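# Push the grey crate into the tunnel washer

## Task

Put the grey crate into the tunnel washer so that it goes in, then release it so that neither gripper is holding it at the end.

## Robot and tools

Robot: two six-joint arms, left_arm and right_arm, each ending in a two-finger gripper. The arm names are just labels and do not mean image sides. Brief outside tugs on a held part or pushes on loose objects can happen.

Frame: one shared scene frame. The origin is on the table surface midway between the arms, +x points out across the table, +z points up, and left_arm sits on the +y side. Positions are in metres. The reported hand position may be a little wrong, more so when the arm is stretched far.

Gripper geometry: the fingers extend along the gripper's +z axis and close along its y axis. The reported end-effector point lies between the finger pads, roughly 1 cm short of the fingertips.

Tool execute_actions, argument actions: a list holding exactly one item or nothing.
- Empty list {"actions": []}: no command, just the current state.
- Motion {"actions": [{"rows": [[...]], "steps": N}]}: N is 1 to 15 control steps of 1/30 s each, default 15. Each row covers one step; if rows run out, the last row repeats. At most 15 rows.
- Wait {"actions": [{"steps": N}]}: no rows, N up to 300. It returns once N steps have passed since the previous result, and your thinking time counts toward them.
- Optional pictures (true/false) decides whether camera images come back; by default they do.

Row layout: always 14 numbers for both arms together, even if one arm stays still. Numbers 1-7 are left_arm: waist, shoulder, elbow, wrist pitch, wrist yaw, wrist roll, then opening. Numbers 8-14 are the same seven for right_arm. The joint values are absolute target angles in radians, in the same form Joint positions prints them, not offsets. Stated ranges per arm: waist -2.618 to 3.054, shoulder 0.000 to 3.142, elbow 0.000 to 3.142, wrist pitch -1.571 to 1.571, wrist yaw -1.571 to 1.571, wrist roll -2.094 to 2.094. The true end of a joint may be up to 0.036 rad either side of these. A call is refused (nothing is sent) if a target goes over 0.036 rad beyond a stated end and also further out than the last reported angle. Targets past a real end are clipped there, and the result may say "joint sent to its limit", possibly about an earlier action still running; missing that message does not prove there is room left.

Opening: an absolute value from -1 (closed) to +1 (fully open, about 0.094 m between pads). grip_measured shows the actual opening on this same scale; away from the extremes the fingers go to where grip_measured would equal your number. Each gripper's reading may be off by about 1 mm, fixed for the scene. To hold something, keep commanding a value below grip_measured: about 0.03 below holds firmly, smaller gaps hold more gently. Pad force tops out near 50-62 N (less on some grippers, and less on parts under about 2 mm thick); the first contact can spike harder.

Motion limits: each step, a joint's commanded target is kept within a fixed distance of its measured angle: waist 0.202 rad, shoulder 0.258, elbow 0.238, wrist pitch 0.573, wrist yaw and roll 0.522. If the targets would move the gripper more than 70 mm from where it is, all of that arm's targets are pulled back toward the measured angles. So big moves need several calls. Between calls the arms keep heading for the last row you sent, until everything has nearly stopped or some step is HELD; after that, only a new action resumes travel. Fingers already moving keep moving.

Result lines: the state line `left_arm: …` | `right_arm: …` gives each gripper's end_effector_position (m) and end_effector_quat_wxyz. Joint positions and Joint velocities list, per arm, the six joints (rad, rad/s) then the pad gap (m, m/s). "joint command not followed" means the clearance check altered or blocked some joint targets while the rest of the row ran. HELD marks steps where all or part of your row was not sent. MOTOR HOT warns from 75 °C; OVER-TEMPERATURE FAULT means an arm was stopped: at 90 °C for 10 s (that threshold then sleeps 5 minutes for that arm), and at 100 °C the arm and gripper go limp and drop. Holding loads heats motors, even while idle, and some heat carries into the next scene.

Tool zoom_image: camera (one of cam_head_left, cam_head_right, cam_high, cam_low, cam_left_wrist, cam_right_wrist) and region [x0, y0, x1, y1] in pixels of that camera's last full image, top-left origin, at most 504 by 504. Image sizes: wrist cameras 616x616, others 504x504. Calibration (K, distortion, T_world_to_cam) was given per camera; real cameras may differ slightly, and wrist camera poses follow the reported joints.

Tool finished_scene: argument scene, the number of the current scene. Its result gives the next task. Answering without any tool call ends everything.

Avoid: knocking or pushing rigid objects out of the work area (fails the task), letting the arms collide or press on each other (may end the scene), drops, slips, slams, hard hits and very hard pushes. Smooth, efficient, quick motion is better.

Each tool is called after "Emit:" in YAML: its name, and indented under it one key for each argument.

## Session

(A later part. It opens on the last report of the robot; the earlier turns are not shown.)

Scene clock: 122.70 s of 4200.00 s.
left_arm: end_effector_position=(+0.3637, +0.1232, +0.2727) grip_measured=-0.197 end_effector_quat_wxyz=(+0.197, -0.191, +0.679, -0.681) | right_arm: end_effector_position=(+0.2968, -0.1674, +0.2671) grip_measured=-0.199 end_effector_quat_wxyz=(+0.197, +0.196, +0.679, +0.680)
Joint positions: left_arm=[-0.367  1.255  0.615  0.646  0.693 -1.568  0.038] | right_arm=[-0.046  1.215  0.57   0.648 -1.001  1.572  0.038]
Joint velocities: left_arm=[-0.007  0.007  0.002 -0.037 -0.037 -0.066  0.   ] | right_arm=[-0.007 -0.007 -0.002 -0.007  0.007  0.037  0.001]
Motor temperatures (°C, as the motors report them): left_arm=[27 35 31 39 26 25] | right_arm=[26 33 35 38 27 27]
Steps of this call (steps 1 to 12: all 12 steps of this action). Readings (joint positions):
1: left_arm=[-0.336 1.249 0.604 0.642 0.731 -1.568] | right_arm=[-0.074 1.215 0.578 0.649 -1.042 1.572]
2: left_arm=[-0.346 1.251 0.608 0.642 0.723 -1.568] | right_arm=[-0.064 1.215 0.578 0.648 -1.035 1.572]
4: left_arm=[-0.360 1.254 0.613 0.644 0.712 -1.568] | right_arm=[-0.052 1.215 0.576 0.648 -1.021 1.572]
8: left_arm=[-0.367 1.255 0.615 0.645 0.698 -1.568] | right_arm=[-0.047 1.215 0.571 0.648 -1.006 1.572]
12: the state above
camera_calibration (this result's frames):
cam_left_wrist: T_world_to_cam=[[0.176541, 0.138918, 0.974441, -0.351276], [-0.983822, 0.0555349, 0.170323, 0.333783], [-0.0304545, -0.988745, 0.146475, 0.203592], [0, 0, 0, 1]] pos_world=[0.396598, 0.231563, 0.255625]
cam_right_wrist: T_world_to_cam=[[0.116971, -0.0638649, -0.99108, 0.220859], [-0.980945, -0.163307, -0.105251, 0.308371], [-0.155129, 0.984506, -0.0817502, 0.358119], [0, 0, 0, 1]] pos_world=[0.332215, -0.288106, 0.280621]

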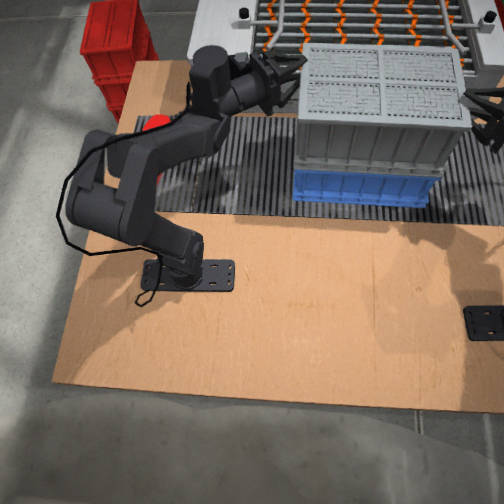

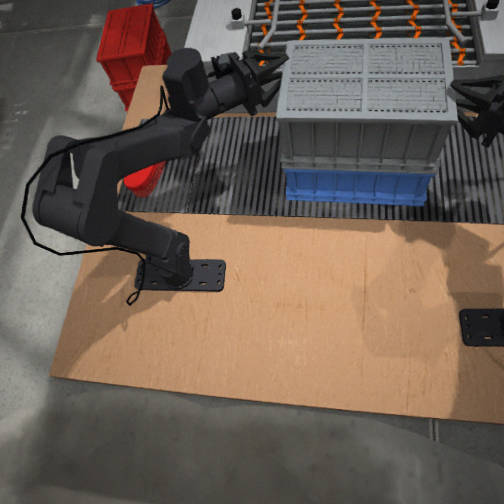

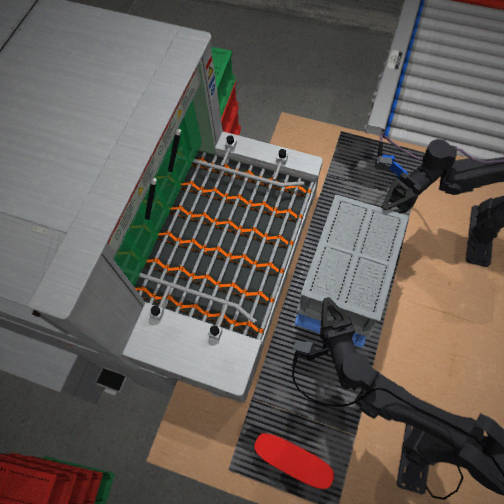

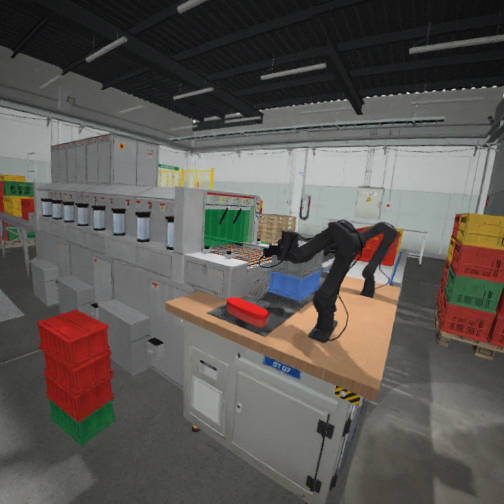

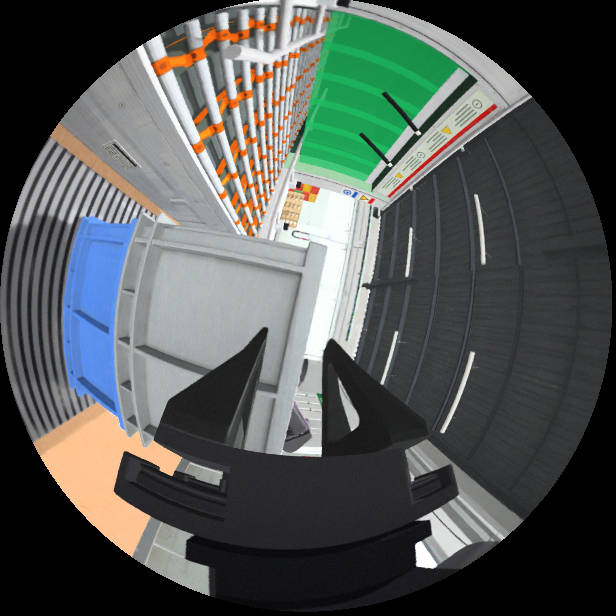

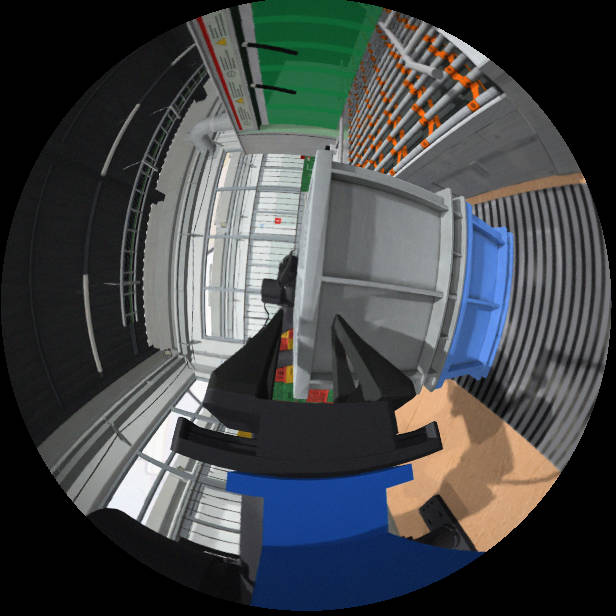

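Emit:
execute_actions:
  actions:
    - {"rows": [[-0.378,1.266,0.644,0.66,0.683,-1.571,-0.28,-0.032,1.198,0.562,0.642,-0.992,1.571,-0.28],[-0.379,1.268,0.644,0.66,0.683,-1.571,-0.37,-0.031,1.2,0.566,0.644,-0.994,1.571,-0.37],[-0.38,1.27,0.644,0.66,0.683,-1.571,-0.46,-0.03,1.202,0.57,0.646,-0.996,1.571,-0.46],[-0.381,1.271,0.644,0.66,0.683,-1.571,-0.54,-0.03,1.204,0.574,0.648,-0.998,1.571,-0.54],[-0.382,1.272,0.644,0.66,0.683,-1.571,-0.61,-0.03,1.205,0.578,0.65,-1.0,1.571,-0.61],[-0.382,1.272,0.644,0.66,0.683,-1.571,-0.665,-0.03,1.205,0.58,0.65,-1.0,1.571,-0.665],[-0.382,1.272,0.644,0.66,0.683,-1.571,-0.705,-0.03,1.205,0.58,0.65,-1.0,1.571,-0.705],[-0.382,1.272,0.644,0.66,0.683,-1.571,-0.735,-0.03,1.205,0.58,0.65,-1.0,1.571,-0.735],[-0.382,1.272,0.644,0.66,0.683,-1.571,-0.755,-0.03,1.205,0.58,0.65,-1.0,1.571,-0.755],[-0.382,1.272,0.644,0.66,0.683,-1.571,-0.77,-0.03,1.205,0.58,0.65,-1.0,1.571,-0.77],[-0.382,1.272,0.644,0.66,0.683,-1.571,-0.785,-0.03,1.205,0.58,0.65,-1.0,1.571,-0.785],[-0.382,1.272,0.644,0.66,0.683,-1.571,-0.8,-0.03,1.205,0.58,0.65,-1.0,1.571,-0.8],[-0.382,1.272,0.644,0.66,0.683,-1.571,-0.81,-0.03,1.205,0.58,0.65,-1.0,1.571,-0.81]], "steps": 15}
  pictures: false

Emit:
execute_actions:
  actions:
    - {"steps": 12}

Scene clock: 183.20 s of 4200.00 s.
left_arm: end_effector_position=(+0.3645, +0.1223, +0.2720) grip_measured=-0.777 end_effector_quat_wxyz=(+0.197, -0.192, +0.679, -0.681) | right_arm: end_effector_position=(+0.2969, -0.1673, +0.2672) grip_measured=-0.774 end_effector_quat_wxyz=(+0.198, +0.196, +0.679, +0.680)
Joint positions: left_arm=[-0.371  1.26   0.615  0.653  0.687 -1.569  0.01 ] | right_arm=[-0.045  1.215  0.569  0.65  -0.999  1.572  0.011]
Joint velocities: left_arm=[-0.012  0.002  0.002 -0.022  0.139 -0.022  0.002] | right_arm=[-0.012  0.002 -0.007 -0.066 -0.007  0.037 -0.001]
Motor temperatures (°C, as the motors report them): left_arm=[27 34 34 41 26 25] | right_arm=[26 33 35 38 27 27]
Steps of this call (steps 1 to 15: the robot went on to your last target; steps 16 to 1800: nothing new was sent; steps 1801 to 1815: all 15 steps of this action). Readings (joint positions):
1801: left_arm=[-0.367 1.255 0.615 0.647 0.689 -1.568] | right_arm=[-0.045 1.215 0.569 0.648 -0.999 1.572]
1802: left_arm=[-0.367 1.255 0.615 0.647 0.689 -1.569] | right_arm=[-0.045 1.215 0.569 0.647 -0.999 1.572]
1804: left_arm=[-0.367 1.255 0.615 0.647 0.689 -1.569] | right_arm=[-0.045 1.215 0.569 0.647 -0.999 1.572]
1808: left_arm=[-0.371 1.257 0.615 0.647 0.687 -1.569] | right_arm=[-0.045 1.215 0.569 0.648 -0.999 1.572]
1815: the state above

Scene clock: 183.60 s of 4200.00 s.
left_arm: end_effector_position=(+0.3645, +0.1223, +0.2720) grip_measured=-0.777 end_effector_quat_wxyz=(+0.197, -0.192, +0.679, -0.681) | right_arm: end_effector_position=(+0.2969, -0.1673, +0.2672) grip_measured=-0.774 end_effector_quat_wxyz=(+0.198, +0.196, +0.679, +0.680)
Joint positions: left_arm=[-0.371  1.26   0.615  0.653  0.687 -1.569  0.01 ] | right_arm=[-0.045  1.215  0.569  0.65  -0.999  1.572  0.011]
Joint velocities: left_arm=[-0.007  0.002  0.007 -0.037  0.051  0.081  0.001] | right_arm=[-0.012 -0.007  0.002 -0.095  0.066  0.022 -0.   ]
Motor temperatures (°C, as the motors report them): left_arm=[27 34 34 41 26 25] | right_arm=[26 33 35 38 27 27]
Steps of this call (steps 1 to 12: the robot went on to your last target). Readings (joint positions):
1: left_arm=[-0.371 1.260 0.615 0.653 0.687 -1.569] | right_arm=[-0.045 1.215 0.569 0.650 -0.999 1.572]
2: left_arm=[-0.371 1.260 0.615 0.653 0.687 -1.569] | right_arm=[-0.045 1.215 0.569 0.650 -0.999 1.572]
4: left_arm=[-0.371 1.260 0.615 0.653 0.687 -1.569] | right_arm=[-0.045 1.215 0.569 0.650 -0.999 1.572]
8: left_arm=[-0.371 1.260 0.615 0.653 0.687 -1.569] | right_arm=[-0.045 1.215 0.569 0.650 -0.999 1.572]
12: the state above
camera_calibration (this result's frames):
cam_left_wrist: T_world_to_cam=[[0.175899, 0.139723, 0.974442, -0.35047], [-0.983992, 0.0537423, 0.169916, 0.335159], [-0.0286274, -0.988731, 0.14694, 0.201966], [0, 0, 0, 1]] pos_world=[0.397223, 0.230647, 0.254887]
cam_right_wrist: T_world_to_cam=[[0.117688, -0.0638243, -0.990997, 0.220719], [-0.981106, -0.161788, -0.106094, 0.309113], [-0.15356, 0.984759, -0.0816589, 0.357593], [0, 0, 0, 1]] pos_world=[0.332209, -0.288045, 0.280727]

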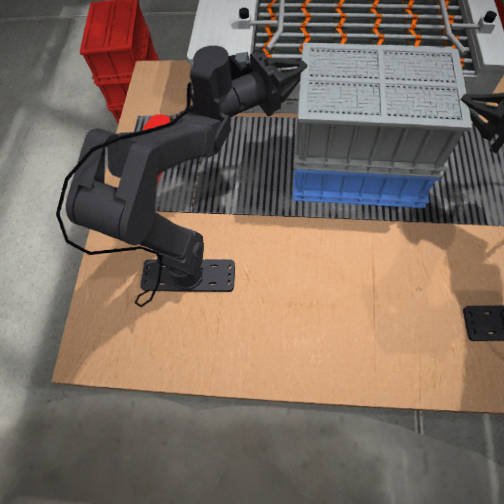

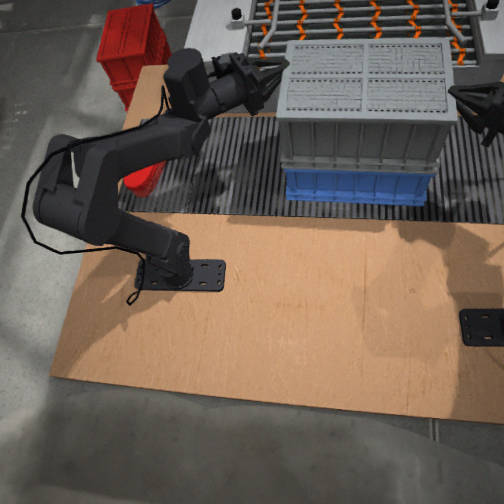

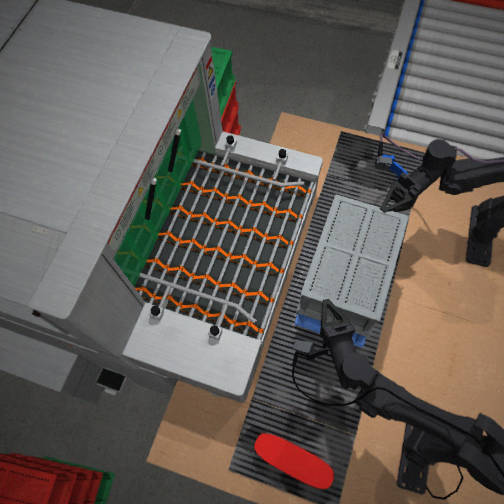

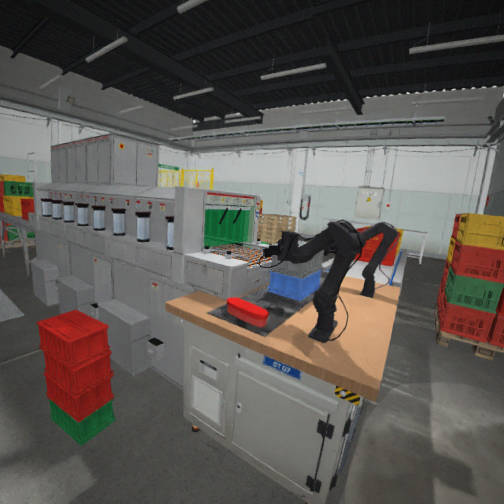

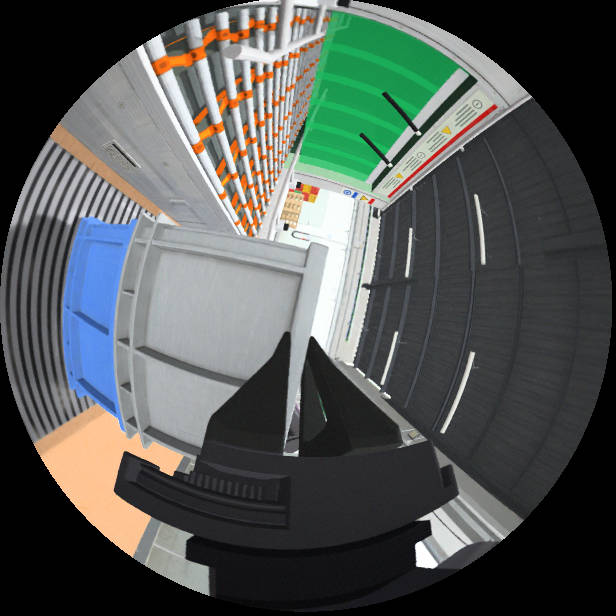

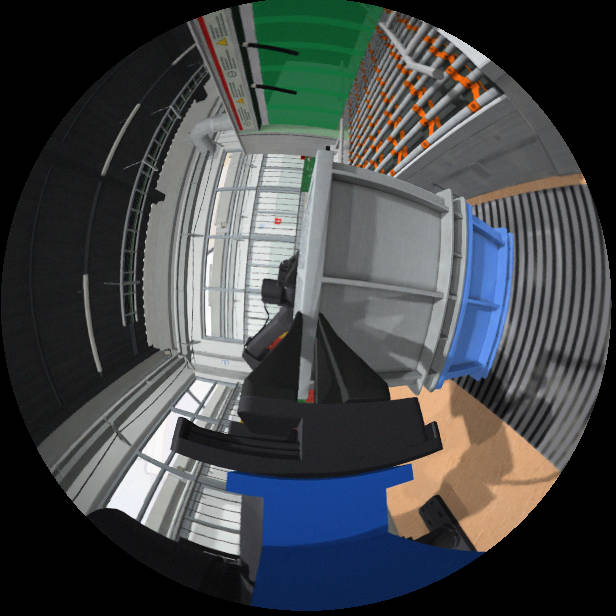

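Emit:
execute_actions:
  actions:
    - {"rows": [[-0.3815,1.262,0.648,0.667,0.6834,-1.571,-0.81,-0.032,1.2005,0.589,0.66,-1.0005,1.571,-0.81],[-0.3809,1.25,0.652,0.674,0.6838,-1.571,-0.81,-0.034,1.195,0.598,0.668,-1.001,1.571,-0.81],[-0.3804,1.239,0.656,0.678,0.6842,-1.571,-0.81,-0.036,1.19,0.607,0.672,-1.0014,1.571,-0.81],[-0.3798,1.232,0.659,0.675,0.6846,-1.571,-0.81,-0.038,1.186,0.613,0.6698,-1.0019,1.571,-0.81],[-0.3793,1.2314,0.6596,0.6692,0.6851,-1.571,-0.81,-0.04,1.1854,0.6136,0.6639,-1.0024,1.571,-0.81],[-0.3787,1.2299,0.6614,0.662,0.6855,-1.571,-0.81,-0.042,1.1839,0.6155,0.6566,-1.0028,1.571,-0.81],[-0.3782,1.2274,0.6642,0.6537,0.6859,-1.571,-0.81,-0.044,1.1814,0.6184,0.6481,-1.0033,1.571,-0.81],[-0.3776,1.2243,0.6681,0.6443,0.6863,-1.571,-0.81,-0.044,1.1782,0.6224,0.6385,-1.0038,1.571,-0.81],[-0.3771,1.2205,0.6727,0.6341,0.6867,-1.571,-0.81,-0.044,1.1744,0.6273,0.6281,-1.0042,1.571,-0.81],[-0.3765,1.2163,0.6782,0.6231,0.6871,-1.571,-0.81,-0.044,1.1702,0.6329,0.6168,-1.0047,1.571,-0.81],[-0.376,1.2119,0.6843,0.6115,0.6875,-1.571,-0.81,-0.044,1.1657,0.6393,0.605,-1.0052,1.571,-0.81],[-0.3754,1.2073,0.6911,0.5995,0.6879,-1.571,-0.81,-0.044,1.161,0.6462,0.5927,-1.0056,1.571,-0.81],[-0.3749,1.2026,0.6983,0.5872,0.6884,-1.571,-0.81,-0.044,1.1563,0.6537,0.5802,-1.0061,1.571,-0.81],[-0.3743,1.1982,0.7059,0.5747,0.6888,-1.571,-0.81,-0.044,1.1518,0.6616,0.5675,-1.0066,1.571,-0.81],[-0.3738,1.194,0.7137,0.5623,0.6892,-1.571,-0.81,-0.044,1.1476,0.6697,0.5548,-1.0071,1.571,-0.81]], "steps": 15}
  pictures: false

Emit:
execute_actions:
  actions:
    - {"rows": [[-0.3732,1.1902,0.7218,0.55,0.6896,-1.571,-0.81,-0.044,1.1438,0.6781,0.5422,-1.0075,1.571,-0.81],[-0.3727,1.1871,0.7299,0.538,0.69,-1.571,-0.81,-0.044,1.1406,0.6866,0.53,-1.008,1.571,-0.81],[-0.3721,1.1846,0.7381,0.5252,0.6918,-1.571,-0.81,-0.044,1.1382,0.695,0.5177,-1.0088,1.571,-0.81],[-0.3716,1.1831,0.7462,0.5136,0.6937,-1.571,-0.81,-0.044,1.1366,0.7034,0.5065,-1.0097,1.571,-0.81],[-0.371,1.1825,0.754,0.503,0.6955,-1.571,-0.81,-0.044,1.136,0.7115,0.4963,-1.0105,1.571,-0.81],[-0.3708,1.1829,0.7628,0.4936,0.6973,-1.571,-0.81,-0.044,1.1364,0.7206,0.4872,-1.0113,1.571,-0.81],[-0.3704,1.1839,0.7717,0.4852,0.6992,-1.571,-0.81,-0.044,1.1376,0.7298,0.4792,-1.0122,1.571,-0.81],[-0.3696,1.1857,0.7805,0.478,0.701,-1.571,-0.81,-0.044,1.1396,0.7389,0.4723,-1.013,1.571,-0.81],[-0.3686,1.1881,0.7893,0.4719,0.7028,-1.571,-0.81,-0.044,1.1423,0.748,0.4664,-1.0138,1.571,-0.81],[-0.3672,1.1913,0.7982,0.4669,0.7047,-1.571,-0.81,-0.044,1.1459,0.7571,0.4616,-1.0147,1.571,-0.81],[-0.3655,1.1951,0.807,0.463,0.7065,-1.571,-0.81,-0.044,1.1503,0.7663,0.4578,-1.0155,1.571,-0.81],[-0.3635,1.1997,0.8158,0.4602,0.7083,-1.571,-0.81,-0.044,1.1554,0.7754,0.4551,-1.0163,1.571,-0.81],[-0.3612,1.2049,0.8247,0.4586,0.7102,-1.571,-0.81,-0.044,1.1613,0.7845,0.4535,-1.0172,1.571,-0.81],[-0.3592,1.2095,0.8315,0.458,0.712,-1.571,-0.81,-0.044,1.1665,0.7916,0.453,-1.018,1.571,-0.81],[-0.358,1.2125,0.836,0.458,0.713,-1.571,-0.81,-0.044,1.17,0.796,0.453,-1.0182,1.571,-0.81]], "steps": 15}
  pictures: false

Emit:
execute_actions:
  actions:
    - {"steps": 6}

Scene clock: 244.10 s of 4200.00 s.
left_arm: end_effector_position=(+0.3653, +0.1222, +0.2819) grip_measured=-0.777 end_effector_quat_wxyz=(+0.193, -0.197, +0.681, -0.678) | right_arm: end_effector_position=(+0.2970, -0.1673, +0.2794) grip_measured=-0.774 end_effector_quat_wxyz=(+0.193, +0.201, +0.680, +0.678)
Joint positions: left_arm=[-0.371  1.239  0.657  0.573  0.685 -1.569  0.01 ] | right_arm=[-0.045  1.188  0.615  0.564 -0.999  1.573  0.011]
Joint velocities: left_arm=[ 0.012 -0.139  0.222 -0.403  0.037 -0.022  0.   ] | right_arm=[ 0.007 -0.134  0.203 -0.403 -0.066 -0.007 -0.001]
Motor temperatures (°C, as the motors report them): left_arm=[27 34 34 42 26 25] | right_arm=[26 32 36 38 26 27]
Steps of this call (steps 1 to 15: the robot went on to your last target; steps 16 to 1800: nothing new was sent; steps 1801 to 1815: all 15 steps of this action). Readings (joint positions):
1801: left_arm=[-0.371 1.260 0.615 0.653 0.687 -1.569] | right_arm=[-0.045 1.215 0.569 0.651 -0.999 1.572]
1802: left_arm=[-0.371 1.260 0.615 0.654 0.687 -1.569] | right_arm=[-0.045 1.215 0.569 0.651 -0.999 1.572]
1804: left_arm=[-0.371 1.260 0.616 0.654 0.687 -1.569] | right_arm=[-0.045 1.215 0.571 0.651 -0.999 1.572]
1808: left_arm=[-0.371 1.260 0.624 0.642 0.685 -1.569] | right_arm=[-0.045 1.214 0.581 0.637 -0.999 1.572]
1815: the state above

Scene clock: 244.60 s of 4200.00 s.
left_arm: end_effector_position=(+0.3697, +0.1222, +0.3204) grip_measured=-0.777 end_effector_quat_wxyz=(+0.199, -0.191, +0.678, -0.682) | right_arm: end_effector_position=(+0.3014, -0.1672, +0.3176) grip_measured=-0.774 end_effector_quat_wxyz=(+0.199, +0.194, +0.678, +0.680)
Joint positions: left_arm=[-0.365  1.216  0.784  0.443  0.691 -1.569  0.01 ] | right_arm=[-0.045  1.167  0.745  0.432 -0.999  1.573  0.011]
Joint velocities: left_arm=[ 0.046  0.007  0.193 -0.183  0.022 -0.007 -0.   ] | right_arm=[-0.002  0.027  0.232 -0.11   0.022  0.022  0.001]
Motor temperatures (°C, as the motors report them): left_arm=[27 34 34 42 26 25] | right_arm=[26 32 37 38 26 27]
Steps of this call (steps 1 to 15: all 15 steps of this action). Readings (joint positions):
1: left_arm=[-0.371 1.234 0.665 0.562 0.685 -1.569] | right_arm=[-0.045 1.184 0.624 0.552 -0.999 1.573]
2: left_arm=[-0.371 1.230 0.673 0.551 0.685 -1.569] | right_arm=[-0.045 1.180 0.632 0.541 -0.999 1.573]
4: left_arm=[-0.371 1.222 0.691 0.530 0.686 -1.569] | right_arm=[-0.045 1.172 0.650 0.519 -0.999 1.573]
8: left_arm=[-0.371 1.216 0.727 0.491 0.685 -1.569] | right_arm=[-0.045 1.166 0.687 0.480 -0.999 1.573]
15: the state above

Scene clock: 244.80 s of 4200.00 s.
left_arm: end_effector_position=(+0.3704, +0.1225, +0.3257) grip_measured=-0.777 end_effector_quat_wxyz=(+0.201, -0.189, +0.676, -0.683) | right_arm: end_effector_position=(+0.3028, -0.1672, +0.3221) grip_measured=-0.774 end_effector_quat_wxyz=(+0.202, +0.192, +0.677, +0.681)
Joint positions: left_arm=[-0.363  1.216  0.798  0.438  0.694 -1.569  0.01 ] | right_arm=[-0.045  1.171  0.761  0.428 -0.999  1.573  0.011]
Joint velocities: left_arm=[ 0.007 -0.007  0.007 -0.051  0.007  0.051 -0.001] | right_arm=[ 0.007  0.022 -0.002 -0.081  0.037  0.037  0.   ]
Motor temperatures (°C, as the motors report them): left_arm=[27 34 34 42 26 25] | right_arm=[26 32 37 38 26 27]
Steps of this call (steps 1 to 6: the robot went on to your last target). Readings (joint positions):
1: left_arm=[-0.364 1.216 0.790 0.442 0.692 -1.569] | right_arm=[-0.045 1.168 0.752 0.431 -0.999 1.573]
2: left_arm=[-0.363 1.216 0.795 0.441 0.693 -1.569] | right_arm=[-0.045 1.169 0.757 0.431 -0.999 1.573]
4: left_arm=[-0.363 1.216 0.798 0.441 0.694 -1.569] | right_arm=[-0.045 1.170 0.761 0.431 -0.999 1.573]
6: the state above
camera_calibration (this result's frames):
cam_left_wrist: T_world_to_cam=[[0.164749, 0.144043, 0.975761, -0.400679], [-0.985892, 0.0537039, 0.158531, 0.336198], [-0.0295669, -0.988113, 0.150858, 0.193457], [0, 0, 0, 1]] pos_world=[0.403187, 0.230817, 0.308484]
cam_right_wrist: T_world_to_cam=[[0.130648, -0.0633117, -0.989405, 0.27002], [-0.979632, -0.161734, -0.119008, 0.324413], [-0.152486, 0.984801, -0.0831524, 0.363088], [0, 0, 0, 1]] pos_world=[0.337894, -0.288005, 0.335958]

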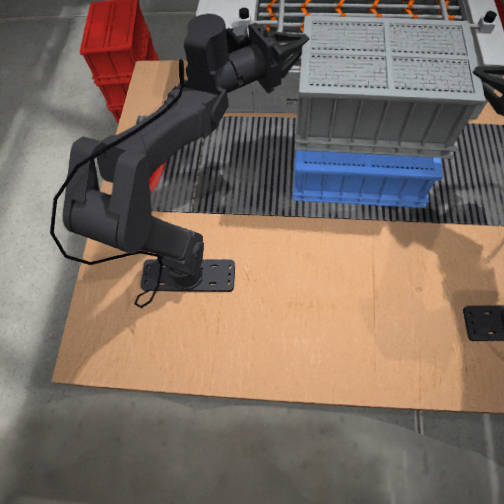

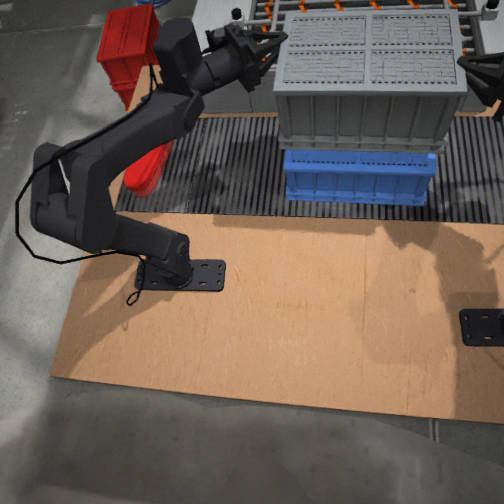

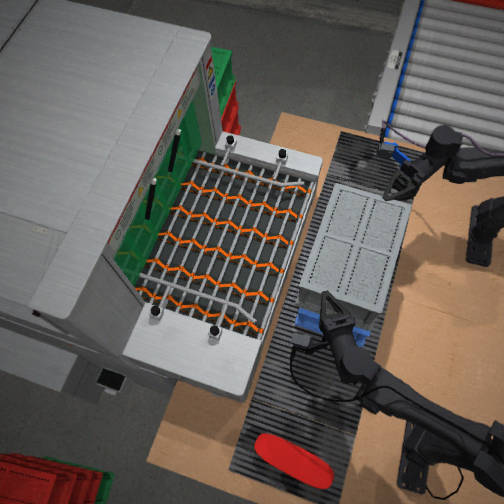

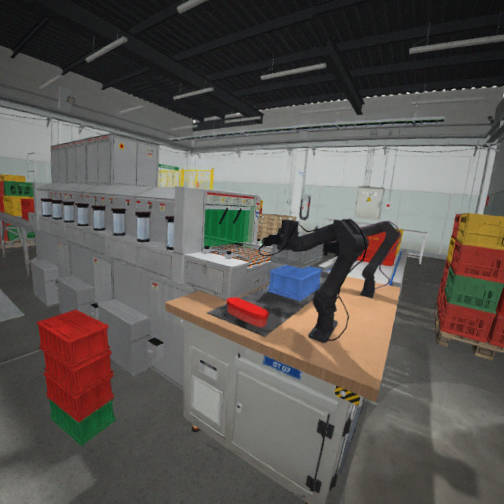

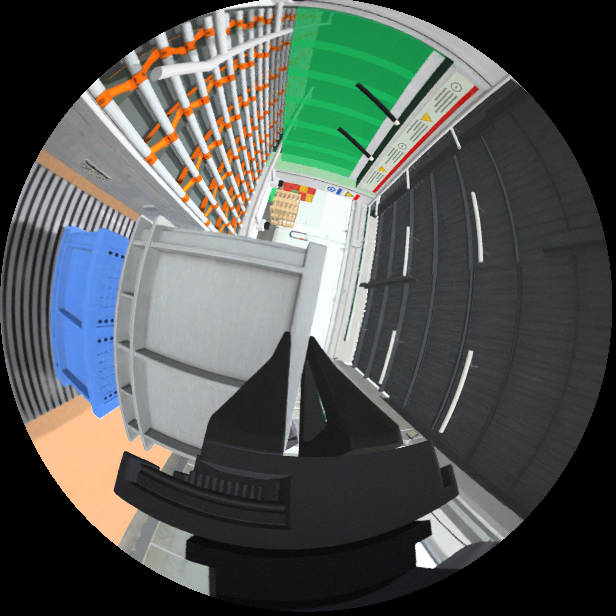

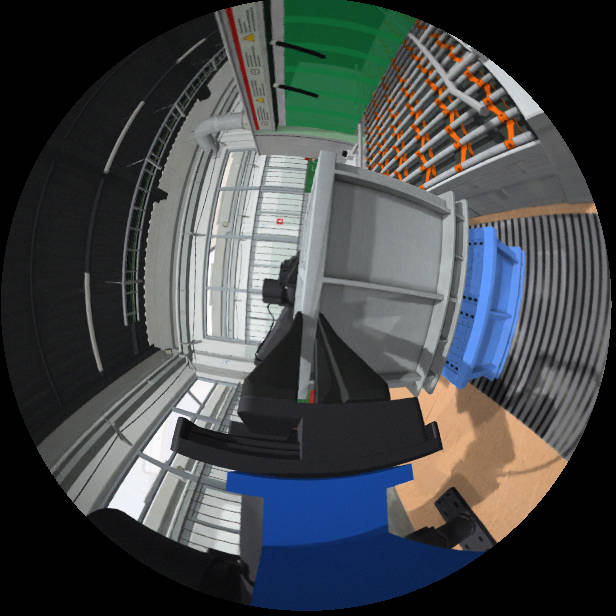

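Emit:
execute_actions:
  actions:
    - {"rows": [[-0.3573,1.214,0.838,0.4583,0.7137,-1.571,-0.81,-0.044,1.172,0.798,0.4536,-1.0182,1.571,-0.81],[-0.3557,1.2176,0.8423,0.4588,0.7147,-1.571,-0.81,-0.044,1.1756,0.8028,0.4544,-1.0183,1.571,-0.81],[-0.3525,1.2249,0.8512,0.4595,0.7173,-1.571,-0.81,-0.045,1.1839,0.8119,0.4558,-1.0187,1.571,-0.81],[-0.349,1.233,0.86,0.4603,0.72,-1.571,-0.81,-0.045,1.193,0.821,0.4573,-1.019,1.571,-0.81],[-0.3461,1.2428,0.8698,0.461,0.7227,-1.571,-0.81,-0.045,1.2041,0.8313,0.4587,-1.0193,1.571,-0.81],[-0.3432,1.2527,0.8795,0.4618,0.7253,-1.571,-0.81,-0.045,1.2152,0.8417,0.4601,-1.0197,1.571,-0.81],[-0.3403,1.2625,0.8893,0.4625,0.728,-1.571,-0.81,-0.045,1.2263,0.852,0.4615,-1.02,1.571,-0.81],[-0.3373,1.2723,0.899,0.4633,0.7307,-1.571,-0.81,-0.045,1.2373,0.8623,0.4629,-1.0203,1.571,-0.81],[-0.3344,1.2822,0.9088,0.464,0.7333,-1.571,-0.81,-0.045,1.2484,0.8727,0.4643,-1.0207,1.571,-0.81],[-0.3315,1.292,0.9185,0.4648,0.736,-1.571,-0.81,-0.045,1.2595,0.883,0.4658,-1.021,1.571,-0.81],[-0.3286,1.3018,0.9283,0.4655,0.7387,-1.571,-0.81,-0.045,1.2706,0.8933,0.4672,-1.0213,1.571,-0.81],[-0.3257,1.3117,0.938,0.4663,0.7413,-1.571,-0.81,-0.045,1.2817,0.9037,0.4686,-1.0217,1.571,-0.81],[-0.3228,1.3215,0.9478,0.467,0.744,-1.571,-0.81,-0.045,1.2928,0.914,0.47,-1.022,1.571,-0.81],[-0.3198,1.3313,0.9575,0.4683,0.7468,-1.571,-0.81,-0.045,1.3038,0.9243,0.4718,-1.0224,1.571,-0.81],[-0.3169,1.3412,0.9673,0.4697,0.7496,-1.571,-0.81,-0.045,1.3149,0.9347,0.4737,-1.0228,1.571,-0.81]], "steps": 15}
  pictures: false

Emit:
execute_actions:
  actions:
    - {"rows": [[-0.314,1.351,0.977,0.471,0.7524,-1.571,-0.81,-0.045,1.326,0.945,0.4755,-1.0233,1.571,-0.81],[-0.3108,1.3643,0.9892,0.4723,0.7552,-1.571,-0.81,-0.045,1.3406,0.9581,0.4773,-1.0237,1.571,-0.81],[-0.3077,1.3775,1.0014,0.4737,0.758,-1.571,-0.81,-0.046,1.3552,0.9713,0.4792,-1.0241,1.571,-0.81],[-0.3045,1.3908,1.0136,0.475,0.7608,-1.571,-0.81,-0.046,1.3698,0.9844,0.481,-1.0245,1.571,-0.81],[-0.3013,1.404,1.0258,0.4763,0.7635,-1.571,-0.81,-0.046,1.3843,0.9975,0.4828,-1.0249,1.571,-0.81],[-0.2982,1.4173,1.038,0.4777,0.7663,-1.571,-0.81,-0.046,1.3989,1.0107,0.4847,-1.0253,1.571,-0.81],[-0.295,1.4305,1.0503,0.479,0.7691,-1.571,-0.81,-0.046,1.4135,1.0238,0.4865,-1.0258,1.571,-0.81],[-0.2918,1.4438,1.0625,0.4803,0.7719,-1.571,-0.81,-0.046,1.4281,1.0369,0.4883,-1.0262,1.571,-0.81],[-0.2887,1.457,1.0747,0.4817,0.7747,-1.571,-0.81,-0.046,1.4427,1.0501,0.4902,-1.0266,1.571,-0.81],[-0.2855,1.4703,1.0869,0.483,0.7775,-1.571,-0.81,-0.046,1.4573,1.0632,0.492,-1.027,1.571,-0.81],[-0.2823,1.4835,1.0991,0.4819,0.7799,-1.571,-0.81,-0.046,1.4718,1.0763,0.4908,-1.0275,1.571,-0.81],[-0.2792,1.4968,1.1113,0.4808,0.7823,-1.571,-0.81,-0.046,1.4864,1.0895,0.4897,-1.0281,1.571,-0.81],[-0.276,1.51,1.1235,0.4798,0.7848,-1.571,-0.81,-0.046,1.501,1.1026,0.4885,-1.0286,1.571,-0.81],[-0.2732,1.5259,1.1405,0.4787,0.7872,-1.571,-0.81,-0.046,1.5183,1.1211,0.4874,-1.0292,1.571,-0.81],[-0.2703,1.5418,1.1576,0.4776,0.7896,-1.571,-0.81,-0.046,1.5356,1.1396,0.4862,-1.0297,1.571,-0.81]], "steps": 15}
  pictures: false

Emit:
execute_actions:
  actions:
    - {"rows": [[-0.2675,1.5578,1.1746,0.4765,0.792,-1.571,-0.81,-0.046,1.5529,1.1581,0.4851,-1.0302,1.571,-0.81],[-0.2646,1.5737,1.1917,0.4755,0.7945,-1.571,-0.81,-0.046,1.5702,1.1766,0.4839,-1.0308,1.571,-0.81],[-0.2618,1.5896,1.2087,0.4744,0.7969,-1.571,-0.81,-0.047,1.5875,1.1951,0.4828,-1.0313,1.571,-0.81],[-0.2589,1.6055,1.2257,0.4733,0.7993,-1.571,-0.81,-0.047,1.6048,1.2136,0.4816,-1.0318,1.571,-0.81],[-0.2561,1.6215,1.2428,0.4722,0.8017,-1.571,-0.81,-0.047,1.6222,1.232,0.4805,-1.0324,1.571,-0.81],[-0.2532,1.6374,1.2598,0.4712,0.8042,-1.571,-0.81,-0.047,1.6395,1.2505,0.4793,-1.0329,1.571,-0.81],[-0.2504,1.6533,1.2768,0.4701,0.8066,-1.571,-0.81,-0.047,1.6568,1.269,0.4782,-1.0335,1.571,-0.81],[-0.2475,1.6692,1.2939,0.469,0.809,-1.571,-0.81,-0.047,1.6741,1.2875,0.477,-1.034,1.571,-0.81],[-0.2447,1.6852,1.3109,0.4641,0.8107,-1.571,-0.81,-0.047,1.6914,1.306,0.4714,-1.0345,1.571,-0.81],[-0.2418,1.7011,1.328,0.4592,0.8124,-1.571,-0.81,-0.047,1.7087,1.3245,0.4658,-1.0349,1.571,-0.81],[-0.239,1.717,1.345,0.4542,0.8141,-1.571,-0.81,-0.047,1.726,1.343,0.4602,-1.0354,1.571,-0.81],[-0.2368,1.7331,1.3658,0.4493,0.8158,-1.571,-0.81,-0.047,1.7433,1.3658,0.4545,-1.0358,1.571,-0.81],[-0.2347,1.7492,1.3865,0.4444,0.8175,-1.571,-0.81,-0.047,1.7607,1.3885,0.4489,-1.0363,1.571,-0.81],[-0.2325,1.7652,1.4073,0.4395,0.8192,-1.571,-0.81,-0.047,1.778,1.4113,0.4433,-1.0368,1.571,-0.81],[-0.2304,1.7813,1.4281,0.4345,0.8208,-1.571,-0.81,-0.047,1.7954,1.4341,0.4377,-1.0372,1.571,-0.81]], "steps": 15}
  pictures: false

Emit:
execute_actions:
  actions:
    - {"rows": [[-0.2282,1.7974,1.4488,0.4296,0.8225,-1.571,-0.81,-0.047,1.8127,1.4568,0.4321,-1.0377,1.571,-0.81],[-0.2261,1.8135,1.4696,0.4247,0.8242,-1.571,-0.81,-0.047,1.8301,1.4796,0.4265,-1.0382,1.571,-0.81],[-0.2239,1.8295,1.4904,0.4198,0.8259,-1.571,-0.81,-0.048,1.8474,1.5024,0.4208,-1.0386,1.571,-0.81],[-0.2218,1.8456,1.5112,0.4148,0.8276,-1.571,-0.81,-0.048,1.8648,1.5252,0.4152,-1.0391,1.571,-0.81],[-0.2196,1.8617,1.5319,0.4099,0.8293,-1.571,-0.81,-0.048,1.8821,1.5479,0.4096,-1.0395,1.571,-0.81],[-0.2175,1.8778,1.5527,0.405,0.831,-1.571,-0.81,-0.048,1.8995,1.5707,0.404,-1.04,1.571,-0.81],[-0.2153,1.8938,1.5735,0.3985,0.8321,-1.571,-0.81,-0.048,1.9168,1.5935,0.3964,-1.0404,1.571,-0.81],[-0.2132,1.9099,1.5942,0.3921,0.8333,-1.571,-0.81,-0.048,1.9342,1.6162,0.3887,-1.0407,1.571,-0.81],[-0.211,1.926,1.615,0.3856,0.8344,-1.571,-0.81,-0.048,1.9515,1.639,0.3811,-1.0411,1.571,-0.81],[-0.2095,1.9415,1.6371,0.3792,0.8355,-1.571,-0.81,-0.048,1.9684,1.6636,0.3735,-1.0415,1.571,-0.81],[-0.2081,1.9569,1.6592,0.3727,0.8366,-1.571,-0.81,-0.048,1.9852,1.6883,0.3658,-1.0418,1.571,-0.81],[-0.2066,1.9724,1.6813,0.3663,0.8378,-1.571,-0.81,-0.048,2.0021,1.7129,0.3582,-1.0422,1.571,-0.81],[-0.2052,1.9878,1.7034,0.3598,0.8389,-1.571,-0.81,-0.048,2.019,1.7375,0.3505,-1.0425,1.571,-0.81],[-0.2037,2.0033,1.7255,0.3534,0.84,-1.571,-0.81,-0.048,2.0358,1.7622,0.3429,-1.0429,1.571,-0.81],[-0.2023,2.0187,1.7475,0.3469,0.8411,-1.571,-0.81,-0.048,2.0527,1.7868,0.3353,-1.0433,1.571,-0.81]], "steps": 15}
  pictures: false

Emit:
execute_actions:
  actions:
    - {"rows": [[-0.2008,2.0342,1.7696,0.3405,0.8423,-1.571,-0.81,-0.048,2.0695,1.8115,0.3276,-1.0436,1.571,-0.81],[-0.1994,2.0496,1.7917,0.334,0.8434,-1.571,-0.81,-0.048,2.0864,1.8361,0.32,-1.044,1.571,-0.81],[-0.1979,2.0651,1.8138,0.327,0.8441,-1.571,-0.81,-0.049,2.1033,1.8607,0.3116,-1.0444,1.571,-0.81],[-0.1965,2.0805,1.8359,0.32,0.8448,-1.571,-0.81,-0.049,2.1201,1.8854,0.3033,-1.0448,1.571,-0.81],[-0.195,2.096,1.858,0.313,0.8455,-1.571,-0.81,-0.049,2.137,1.91,0.2949,-1.0451,1.571,-0.81],[-0.194,2.1085,1.8776,0.306,0.8462,-1.571,-0.81,-0.049,2.151,1.9325,0.2865,-1.0455,1.571,-0.81],[-0.193,2.121,1.8973,0.299,0.8469,-1.571,-0.81,-0.049,2.165,1.955,0.2781,-1.0459,1.571,-0.81],[-0.192,2.1335,1.9169,0.292,0.8476,-1.571,-0.81,-0.049,2.179,1.9775,0.2698,-1.0463,1.571,-0.81],[-0.191,2.146,1.9365,0.285,0.8483,-1.571,-0.81,-0.049,2.193,2.0,0.2614,-1.0466,1.571,-0.81],[-0.19,2.1585,1.9561,0.278,0.849,-1.571,-0.81,-0.049,2.207,2.0225,0.253,-1.047,1.571,-0.81],[-0.189,2.171,1.9758,0.2707,0.8495,-1.571,-0.81,-0.049,2.221,2.045,0.244,-1.0472,1.571,-0.81],[-0.188,2.1835,1.9954,0.2638,0.8499,-1.571,-0.81,-0.049,2.235,2.0675,0.2355,-1.0474,1.571,-0.81],[-0.187,2.196,2.015,0.2574,0.8503,-1.571,-0.81,-0.049,2.249,2.09,0.2276,-1.0476,1.571,-0.81],[-0.1863,2.2074,2.0335,0.2514,0.8507,-1.571,-0.81,-0.049,2.2622,2.1124,0.2202,-1.0478,1.571,-0.81],[-0.1857,2.2182,2.0509,0.2459,0.851,-1.571,-0.81,-0.049,2.2747,2.1334,0.2134,-1.048,1.571,-0.81]], "steps": 15}
  pictures: false

Emit:
execute_actions:
  actions:
    - {"rows": [[-0.1851,2.2282,2.0671,0.2408,0.8513,-1.571,-0.81,-0.049,2.2863,2.1531,0.2071,-1.0482,1.571,-0.81],[-0.1845,2.2375,2.0823,0.2361,0.8516,-1.571,-0.81,-0.049,2.2972,2.1714,0.2013,-1.0483,1.571,-0.81],[-0.184,2.2462,2.0963,0.2319,0.8519,-1.571,-0.81,-0.05,2.3072,2.1883,0.1961,-1.0484,1.571,-0.81],[-0.1835,2.2541,2.1092,0.2282,0.8521,-1.571,-0.81,-0.05,2.3164,2.2039,0.1915,-1.0486,1.571,-0.81],[-0.1831,2.2614,2.1209,0.2249,0.8523,-1.571,-0.81,-0.05,2.3249,2.2182,0.1874,-1.0487,1.571,-0.81],[-0.1827,2.268,2.1316,0.222,0.8525,-1.571,-0.81,-0.05,2.3325,2.2311,0.1838,-1.0488,1.571,-0.81],[-0.1823,2.2739,2.1411,0.2195,0.8527,-1.571,-0.81,-0.05,2.3393,2.2426,0.1808,-1.0488,1.571,-0.81],[-0.182,2.279,2.1495,0.2175,0.8528,-1.571,-0.81,-0.05,2.3453,2.2528,0.1784,-1.0489,1.571,-0.81],[-0.1817,2.2835,2.1568,0.216,0.8529,-1.571,-0.81,-0.05,2.3505,2.2616,0.1765,-1.0489,1.571,-0.81],[-0.1815,2.2874,2.163,0.2149,0.8529,-1.571,-0.81,-0.05,2.355,2.269,0.1751,-1.049,1.571,-0.81],[-0.1813,2.2905,2.168,0.2142,0.853,-1.571,-0.81,-0.05,2.3586,2.2751,0.1743,-1.049,1.571,-0.81],[-0.1812,2.2929,2.172,0.214,0.853,-1.571,-0.81,-0.05,2.3614,2.2799,0.174,-1.049,1.571,-0.81],[-0.1811,2.2946,2.1748,0.214,0.853,-1.571,-0.81,-0.05,2.3634,2.2833,0.174,-1.049,1.571,-0.81],[-0.181,2.2957,2.1764,0.214,0.853,-1.571,-0.81,-0.05,2.3646,2.2853,0.174,-1.049,1.571,-0.81],[-0.181,2.296,2.177,0.214,0.853,-1.571,-0.81,-0.05,2.365,2.286,0.174,-1.049,1.571,-0.81]], "steps": 15}
  pictures: false

Emit:
execute_actions:
  actions:
    - {"steps": 6}

Scene clock: 305.30 s of 4200.00 s.
left_arm: end_effector_position=(+0.4009, +0.1239, +0.3304) grip_measured=-0.777 end_effector_quat_wxyz=(+0.197, -0.196, +0.679, -0.679) | right_arm: end_effector_position=(+0.3335, -0.1657, +0.3272) grip_measured=-0.774 end_effector_quat_wxyz=(+0.192, +0.195, +0.680, +0.680)
Joint positions: left_arm=[-0.326  1.327  0.909  0.42   0.725 -1.57   0.01 ] | right_arm=[-0.043  1.301  0.88   0.42  -1.006  1.574  0.011]
Joint velocities: left_arm=[ 0.076  0.286  0.261  0.007  0.095 -0.022  0.001] | right_arm=[-0.017  0.305  0.271  0.081 -0.007 -0.007  0.   ]
Motor temperatures (°C, as the motors report them): left_arm=[27 34 36 46 26 25] | right_arm=[26 32 40 43 27 27]
Steps of this call (steps 1 to 30: the robot went on to your last target; steps 31 to 1800: nothing new was sent; steps 1801 to 1815: all 15 steps of this action). Readings (joint positions):
1801: left_arm=[-0.353 1.216 0.798 0.420 0.706 -1.570] | right_arm=[-0.041 1.180 0.761 0.415 -1.006 1.574]
1802: left_arm=[-0.353 1.216 0.798 0.420 0.706 -1.570] | right_arm=[-0.041 1.180 0.761 0.415 -1.006 1.574]
1804: left_arm=[-0.353 1.221 0.803 0.420 0.706 -1.570] | right_arm=[-0.041 1.184 0.767 0.415 -1.006 1.574]
1808: left_arm=[-0.346 1.257 0.841 0.420 0.709 -1.570] | right_arm=[-0.043 1.221 0.807 0.415 -1.006 1.574]
1815: the state above

Scene clock: 305.80 s of 4200.00 s.
left_arm: end_effector_position=(+0.4534, +0.1249, +0.3333) grip_measured=-0.777 end_effector_quat_wxyz=(+0.197, -0.200, +0.680, -0.678) | right_arm: end_effector_position=(+0.3878, -0.1651, +0.3308) grip_measured=-0.774 end_effector_quat_wxyz=(+0.190, +0.196, +0.680, +0.680)
Joint positions: left_arm=[-0.28   1.521  1.09   0.426  0.766 -1.57   0.01 ] | right_arm=[-0.043  1.515  1.073  0.437 -1.008  1.575  0.011]
Joint velocities: left_arm=[ 0.1    0.452  0.432  0.037  0.095 -0.022 -0.   ] | right_arm=[ 0.007  0.471  0.447  0.037  0.007 -0.081  0.001]
Motor temperatures (°C, as the motors report them): left_arm=[27 34 36 46 26 25] | right_arm=[26 32 40 43 27 27]
Steps of this call (steps 1 to 15: all 15 steps of this action). Readings (joint positions):
1: left_arm=[-0.323 1.338 0.919 0.420 0.728 -1.570] | right_arm=[-0.043 1.312 0.889 0.421 -1.006 1.574]
2: left_arm=[-0.320 1.348 0.929 0.420 0.730 -1.570] | right_arm=[-0.043 1.324 0.900 0.422 -1.006 1.574]
4: left_arm=[-0.314 1.372 0.952 0.420 0.736 -1.570] | right_arm=[-0.043 1.351 0.925 0.424 -1.006 1.574]
8: left_arm=[-0.302 1.425 1.002 0.422 0.746 -1.570] | right_arm=[-0.043 1.409 0.978 0.431 -1.006 1.574]
15: the state above

Scene clock: 306.30 s of 4200.00 s.
left_arm: end_effector_position=(+0.5207, +0.1266, +0.3362) grip_measured=-0.777 end_effector_quat_wxyz=(+0.203, -0.199, +0.677, -0.679) | right_arm: end_effector_position=(+0.4569, -0.1638, +0.3333) grip_measured=-0.774 end_effector_quat_wxyz=(+0.191, +0.191, +0.680, +0.682)
Joint positions: left_arm=[-0.238  1.763  1.353  0.416  0.801 -1.57   0.01 ] | right_arm=[-0.043  1.777  1.359  0.423 -1.014  1.575  0.011]
Joint velocities: left_arm=[ 0.076  0.481  0.569 -0.066  0.007 -0.007  0.   ] | right_arm=[-0.002  0.51   0.657 -0.081 -0.022 -0.066 -0.   ]
Motor temperatures (°C, as the motors report them): left_arm=[27 34 36 46 26 25] | right_arm=[26 32 40 43 27 27]
Steps of this call (steps 1 to 15: all 15 steps of this action). Readings (joint positions):
1: left_arm=[-0.277 1.537 1.106 0.426 0.769 -1.570] | right_arm=[-0.043 1.532 1.089 0.437 -1.008 1.575]
2: left_arm=[-0.274 1.553 1.122 0.426 0.771 -1.570] | right_arm=[-0.043 1.549 1.108 0.437 -1.008 1.575]
4: left_arm=[-0.268 1.585 1.157 0.426 0.776 -1.570] | right_arm=[-0.043 1.584 1.145 0.437 -1.009 1.575]
8: left_arm=[-0.256 1.649 1.226 0.426 0.785 -1.570] | right_arm=[-0.043 1.654 1.220 0.437 -1.011 1.575]
15: the state above

Scene clock: 306.80 s of 4200.00 s.
left_arm: end_effector_position=(+0.5855, +0.1275, +0.3363) grip_measured=-0.777 end_effector_quat_wxyz=(+0.206, -0.199, +0.676, -0.679) | right_arm: end_effector_position=(+0.5237, -0.1633, +0.3333) grip_measured=-0.774 end_effector_quat_wxyz=(+0.190, +0.188, +0.680, +0.682)
Joint positions: left_arm=[-0.21   2.005  1.671  0.343  0.825 -1.57   0.01 ] | right_arm=[-0.045  2.038  1.709  0.336 -1.021  1.575  0.011]
Joint velocities: left_arm=[ 0.046  0.452  0.632 -0.256 -0.037 -0.095  0.001] | right_arm=[-0.002  0.486  0.711 -0.286  0.051  0.081 -0.001]
Motor temperatures (°C, as the motors report them): left_arm=[27 34 36 46 26 25] | right_arm=[26 32 40 43 27 27]
Steps of this call (steps 1 to 15: all 15 steps of this action). Readings (joint positions):
1: left_arm=[-0.236 1.780 1.374 0.413 0.802 -1.570] | right_arm=[-0.043 1.795 1.382 0.418 -1.014 1.575]
2: left_arm=[-0.233 1.797 1.394 0.409 0.804 -1.570] | right_arm=[-0.043 1.813 1.404 0.414 -1.014 1.575]
4: left_arm=[-0.229 1.829 1.436 0.401 0.808 -1.570] | right_arm=[-0.044 1.848 1.450 0.404 -1.016 1.575]
8: left_arm=[-0.221 1.893 1.520 0.384 0.815 -1.570] | right_arm=[-0.045 1.916 1.542 0.384 -1.018 1.575]
15: the state above

Scene clock: 307.30 s of 4200.00 s.
left_arm: end_effector_position=(+0.6352, +0.1288, +0.3329) grip_measured=-0.777 end_effector_quat_wxyz=(+0.207, -0.201, +0.676, -0.678) | right_arm: end_effector_position=(+0.5745, -0.1624, +0.3301) grip_measured=-0.774 end_effector_quat_wxyz=(+0.188, +0.186, +0.681, +0.683)
Joint positions: left_arm=[-0.192  2.214  1.979  0.242  0.838 -1.57   0.01 ] | right_arm=[-0.045  2.268  2.06   0.215 -1.027  1.575  0.011]
Joint velocities: left_arm=[-0.002  0.344  0.52  -0.139 -0.022 -0.022 -0.   ] | right_arm=[-0.007  0.369  0.613 -0.242  0.051 -0.037  0.   ]
Motor temperatures (°C, as the motors report them): left_arm=[27 35 36 46 26 25] | right_arm=[26 33 40 43 27 27]
Steps of this call (steps 1 to 15: all 15 steps of this action). Readings (joint positions):
1: left_arm=[-0.208 2.021 1.693 0.337 0.826 -1.570] | right_arm=[-0.045 2.055 1.734 0.328 -1.022 1.575]
2: left_arm=[-0.207 2.036 1.715 0.331 0.827 -1.570] | right_arm=[-0.045 2.072 1.759 0.321 -1.022 1.575]
4: left_arm=[-0.203 2.067 1.759 0.318 0.829 -1.570] | right_arm=[-0.045 2.106 1.808 0.305 -1.023 1.575]
8: left_arm=[-0.199 2.126 1.843 0.291 0.833 -1.570] | right_arm=[-0.045 2.170 1.903 0.274 -1.024 1.575]
15: the state above

Scene clock: 307.80 s of 4200.00 s.
left_arm: end_effector_position=(+0.6544, +0.1292, +0.3322) grip_measured=-0.777 end_effector_quat_wxyz=(+0.209, -0.200, +0.675, -0.679) | right_arm: end_effector_position=(+0.5944, -0.1622, +0.3290) grip_measured=-0.774 end_effector_quat_wxyz=(+0.189, +0.185, +0.680, +0.683)
Joint positions: left_arm=[-0.186  2.309  2.131  0.19   0.843 -1.57   0.01 ] | right_arm=[-0.045  2.379  2.242  0.148 -1.028  1.575  0.011]
Joint velocities: left_arm=[ 0.022  0.042  0.056 -0.081  0.037 -0.007 -0.   ] | right_arm=[ 0.017  0.042  0.061 -0.081  0.022  0.007  0.001]
Motor temperatures (°C, as the motors report them): left_arm=[27 35 36 46 26 25] | right_arm=[26 33 40 43 27 27]
Steps of this call (steps 1 to 15: all 15 steps of this action). Readings (joint positions):
1: left_arm=[-0.191 2.225 1.998 0.237 0.839 -1.570] | right_arm=[-0.045 2.281 2.081 0.208 -1.027 1.575]
2: left_arm=[-0.191 2.235 2.014 0.231 0.840 -1.570] | right_arm=[-0.045 2.294 2.101 0.201 -1.027 1.575]
4: left_arm=[-0.189 2.254 2.045 0.221 0.840 -1.570] | right_arm=[-0.045 2.316 2.138 0.188 -1.027 1.575]
8: left_arm=[-0.187 2.284 2.092 0.204 0.841 -1.570] | right_arm=[-0.045 2.350 2.194 0.166 -1.028 1.575]
15: the state above

Scene clock: 308.00 s of 4200.00 s.
left_arm: end_effector_position=(+0.6546, +0.1291, +0.3321) grip_measured=-0.777 end_effector_quat_wxyz=(+0.208, -0.201, +0.675, -0.679) | right_arm: end_effector_position=(+0.5945, -0.1622, +0.3291) grip_measured=-0.774 end_effector_quat_wxyz=(+0.189, +0.185, +0.681, +0.683)
Joint positions: left_arm=[-0.186  2.31   2.134  0.187  0.843 -1.57   0.01 ] | right_arm=[-0.045  2.38   2.246  0.144 -1.028  1.575  0.011]
Joint velocities: left_arm=[-0.007  0.002  0.002 -0.051  0.022 -0.022  0.001] | right_arm=[-0.007 -0.002  0.012 -0.051 -0.007  0.051 -0.001]
Motor temperatures (°C, as the motors report them): left_arm=[27 35 36 46 26 25] | right_arm=[26 33 40 43 27 27]
Steps of this call (steps 1 to 6: the robot went on to your last target). Readings (joint positions):
1: left_arm=[-0.186 2.309 2.133 0.189 0.843 -1.570] | right_arm=[-0.045 2.379 2.244 0.147 -1.028 1.575]
2: left_arm=[-0.186 2.310 2.133 0.188 0.843 -1.570] | right_arm=[-0.045 2.380 2.244 0.146 -1.028 1.575]
4: left_arm=[-0.186 2.310 2.134 0.187 0.843 -1.570] | right_arm=[-0.045 2.380 2.245 0.145 -1.028 1.575]
6: the state above
camera_calibration (this result's frames):
cam_left_wrist: T_world_to_cam=[[0.16946, 0.145182, 0.974785, -0.457607], [-0.985537, 0.0256615, 0.167507, 0.615398], [-0.0006954, -0.989072, 0.147431, 0.189798], [0, 0, 0, 1]] pos_world=[0.684175, 0.238368, 0.315003]
cam_right_wrist: T_world_to_cam=[[0.123263, -0.059105, -0.990612, 0.244695], [-0.97559, -0.19003, -0.110056, 0.601911], [-0.181741, 0.979998, -0.081086, 0.419113], [0, 0, 0, 1]] pos_world=[0.633227, -0.281886, 0.342626]

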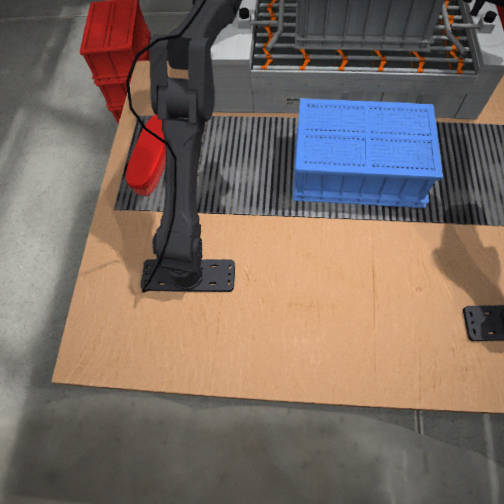

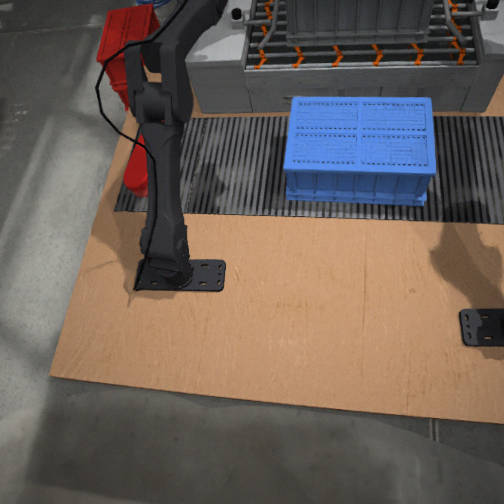

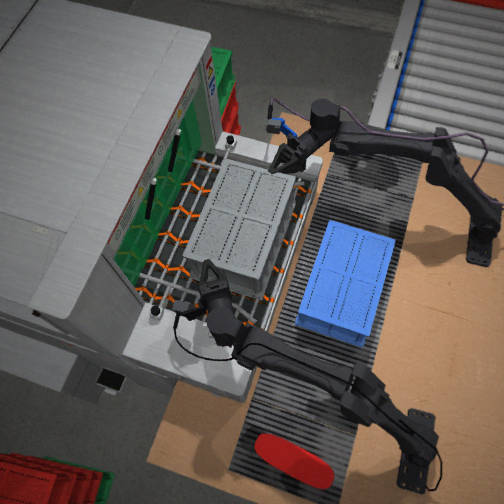

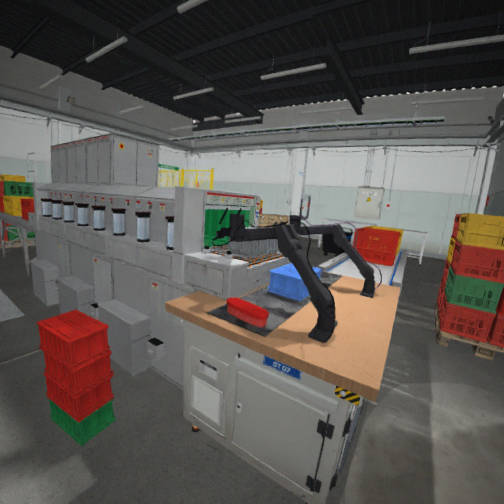

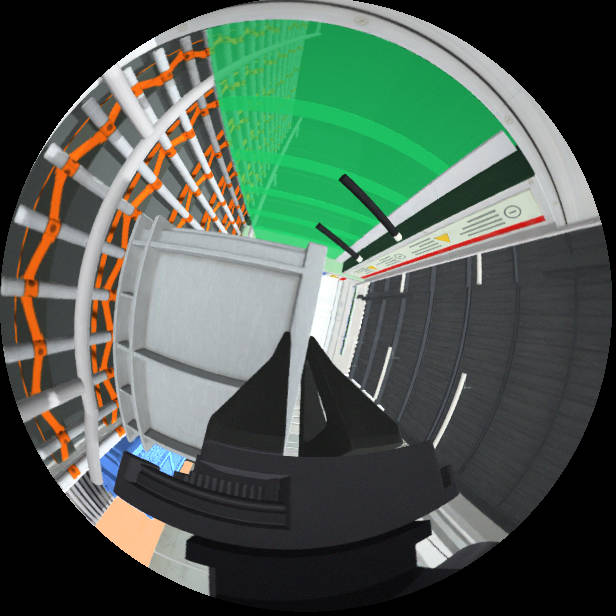

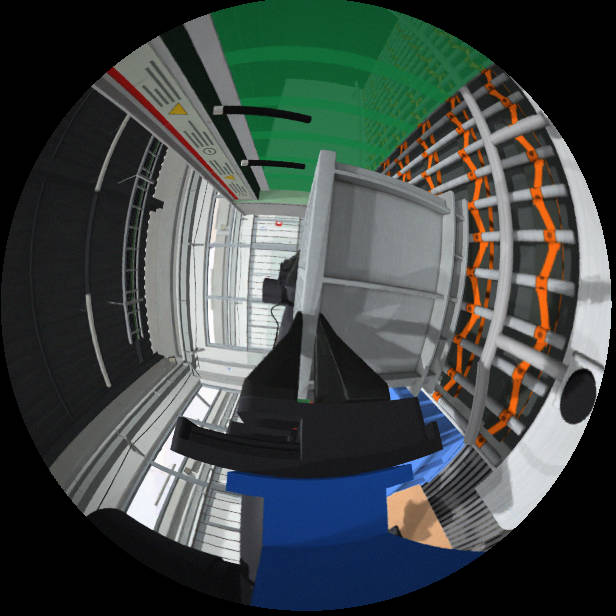

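Emit:
zoom_image:
  camera: "cam_head_right"
  region: [230, 0, 504, 100]

Emit:
zoom_image:
  camera: "cam_high"
  region: [120, 120, 340, 340]

Region (230, 0, 504, 100) of cam_head_right's 504x504 image, scaled by 1.839, with more detail than that image has; it fills the top 184 rows of this view, and the rest is white.

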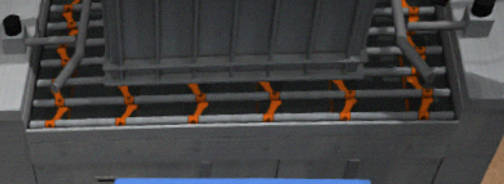

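Region (120, 120, 340, 340) of cam_high's 504x504 image, scaled by 2.291, with more detail than that image has.

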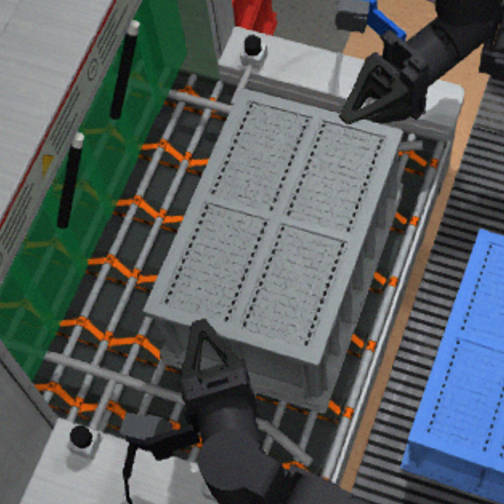

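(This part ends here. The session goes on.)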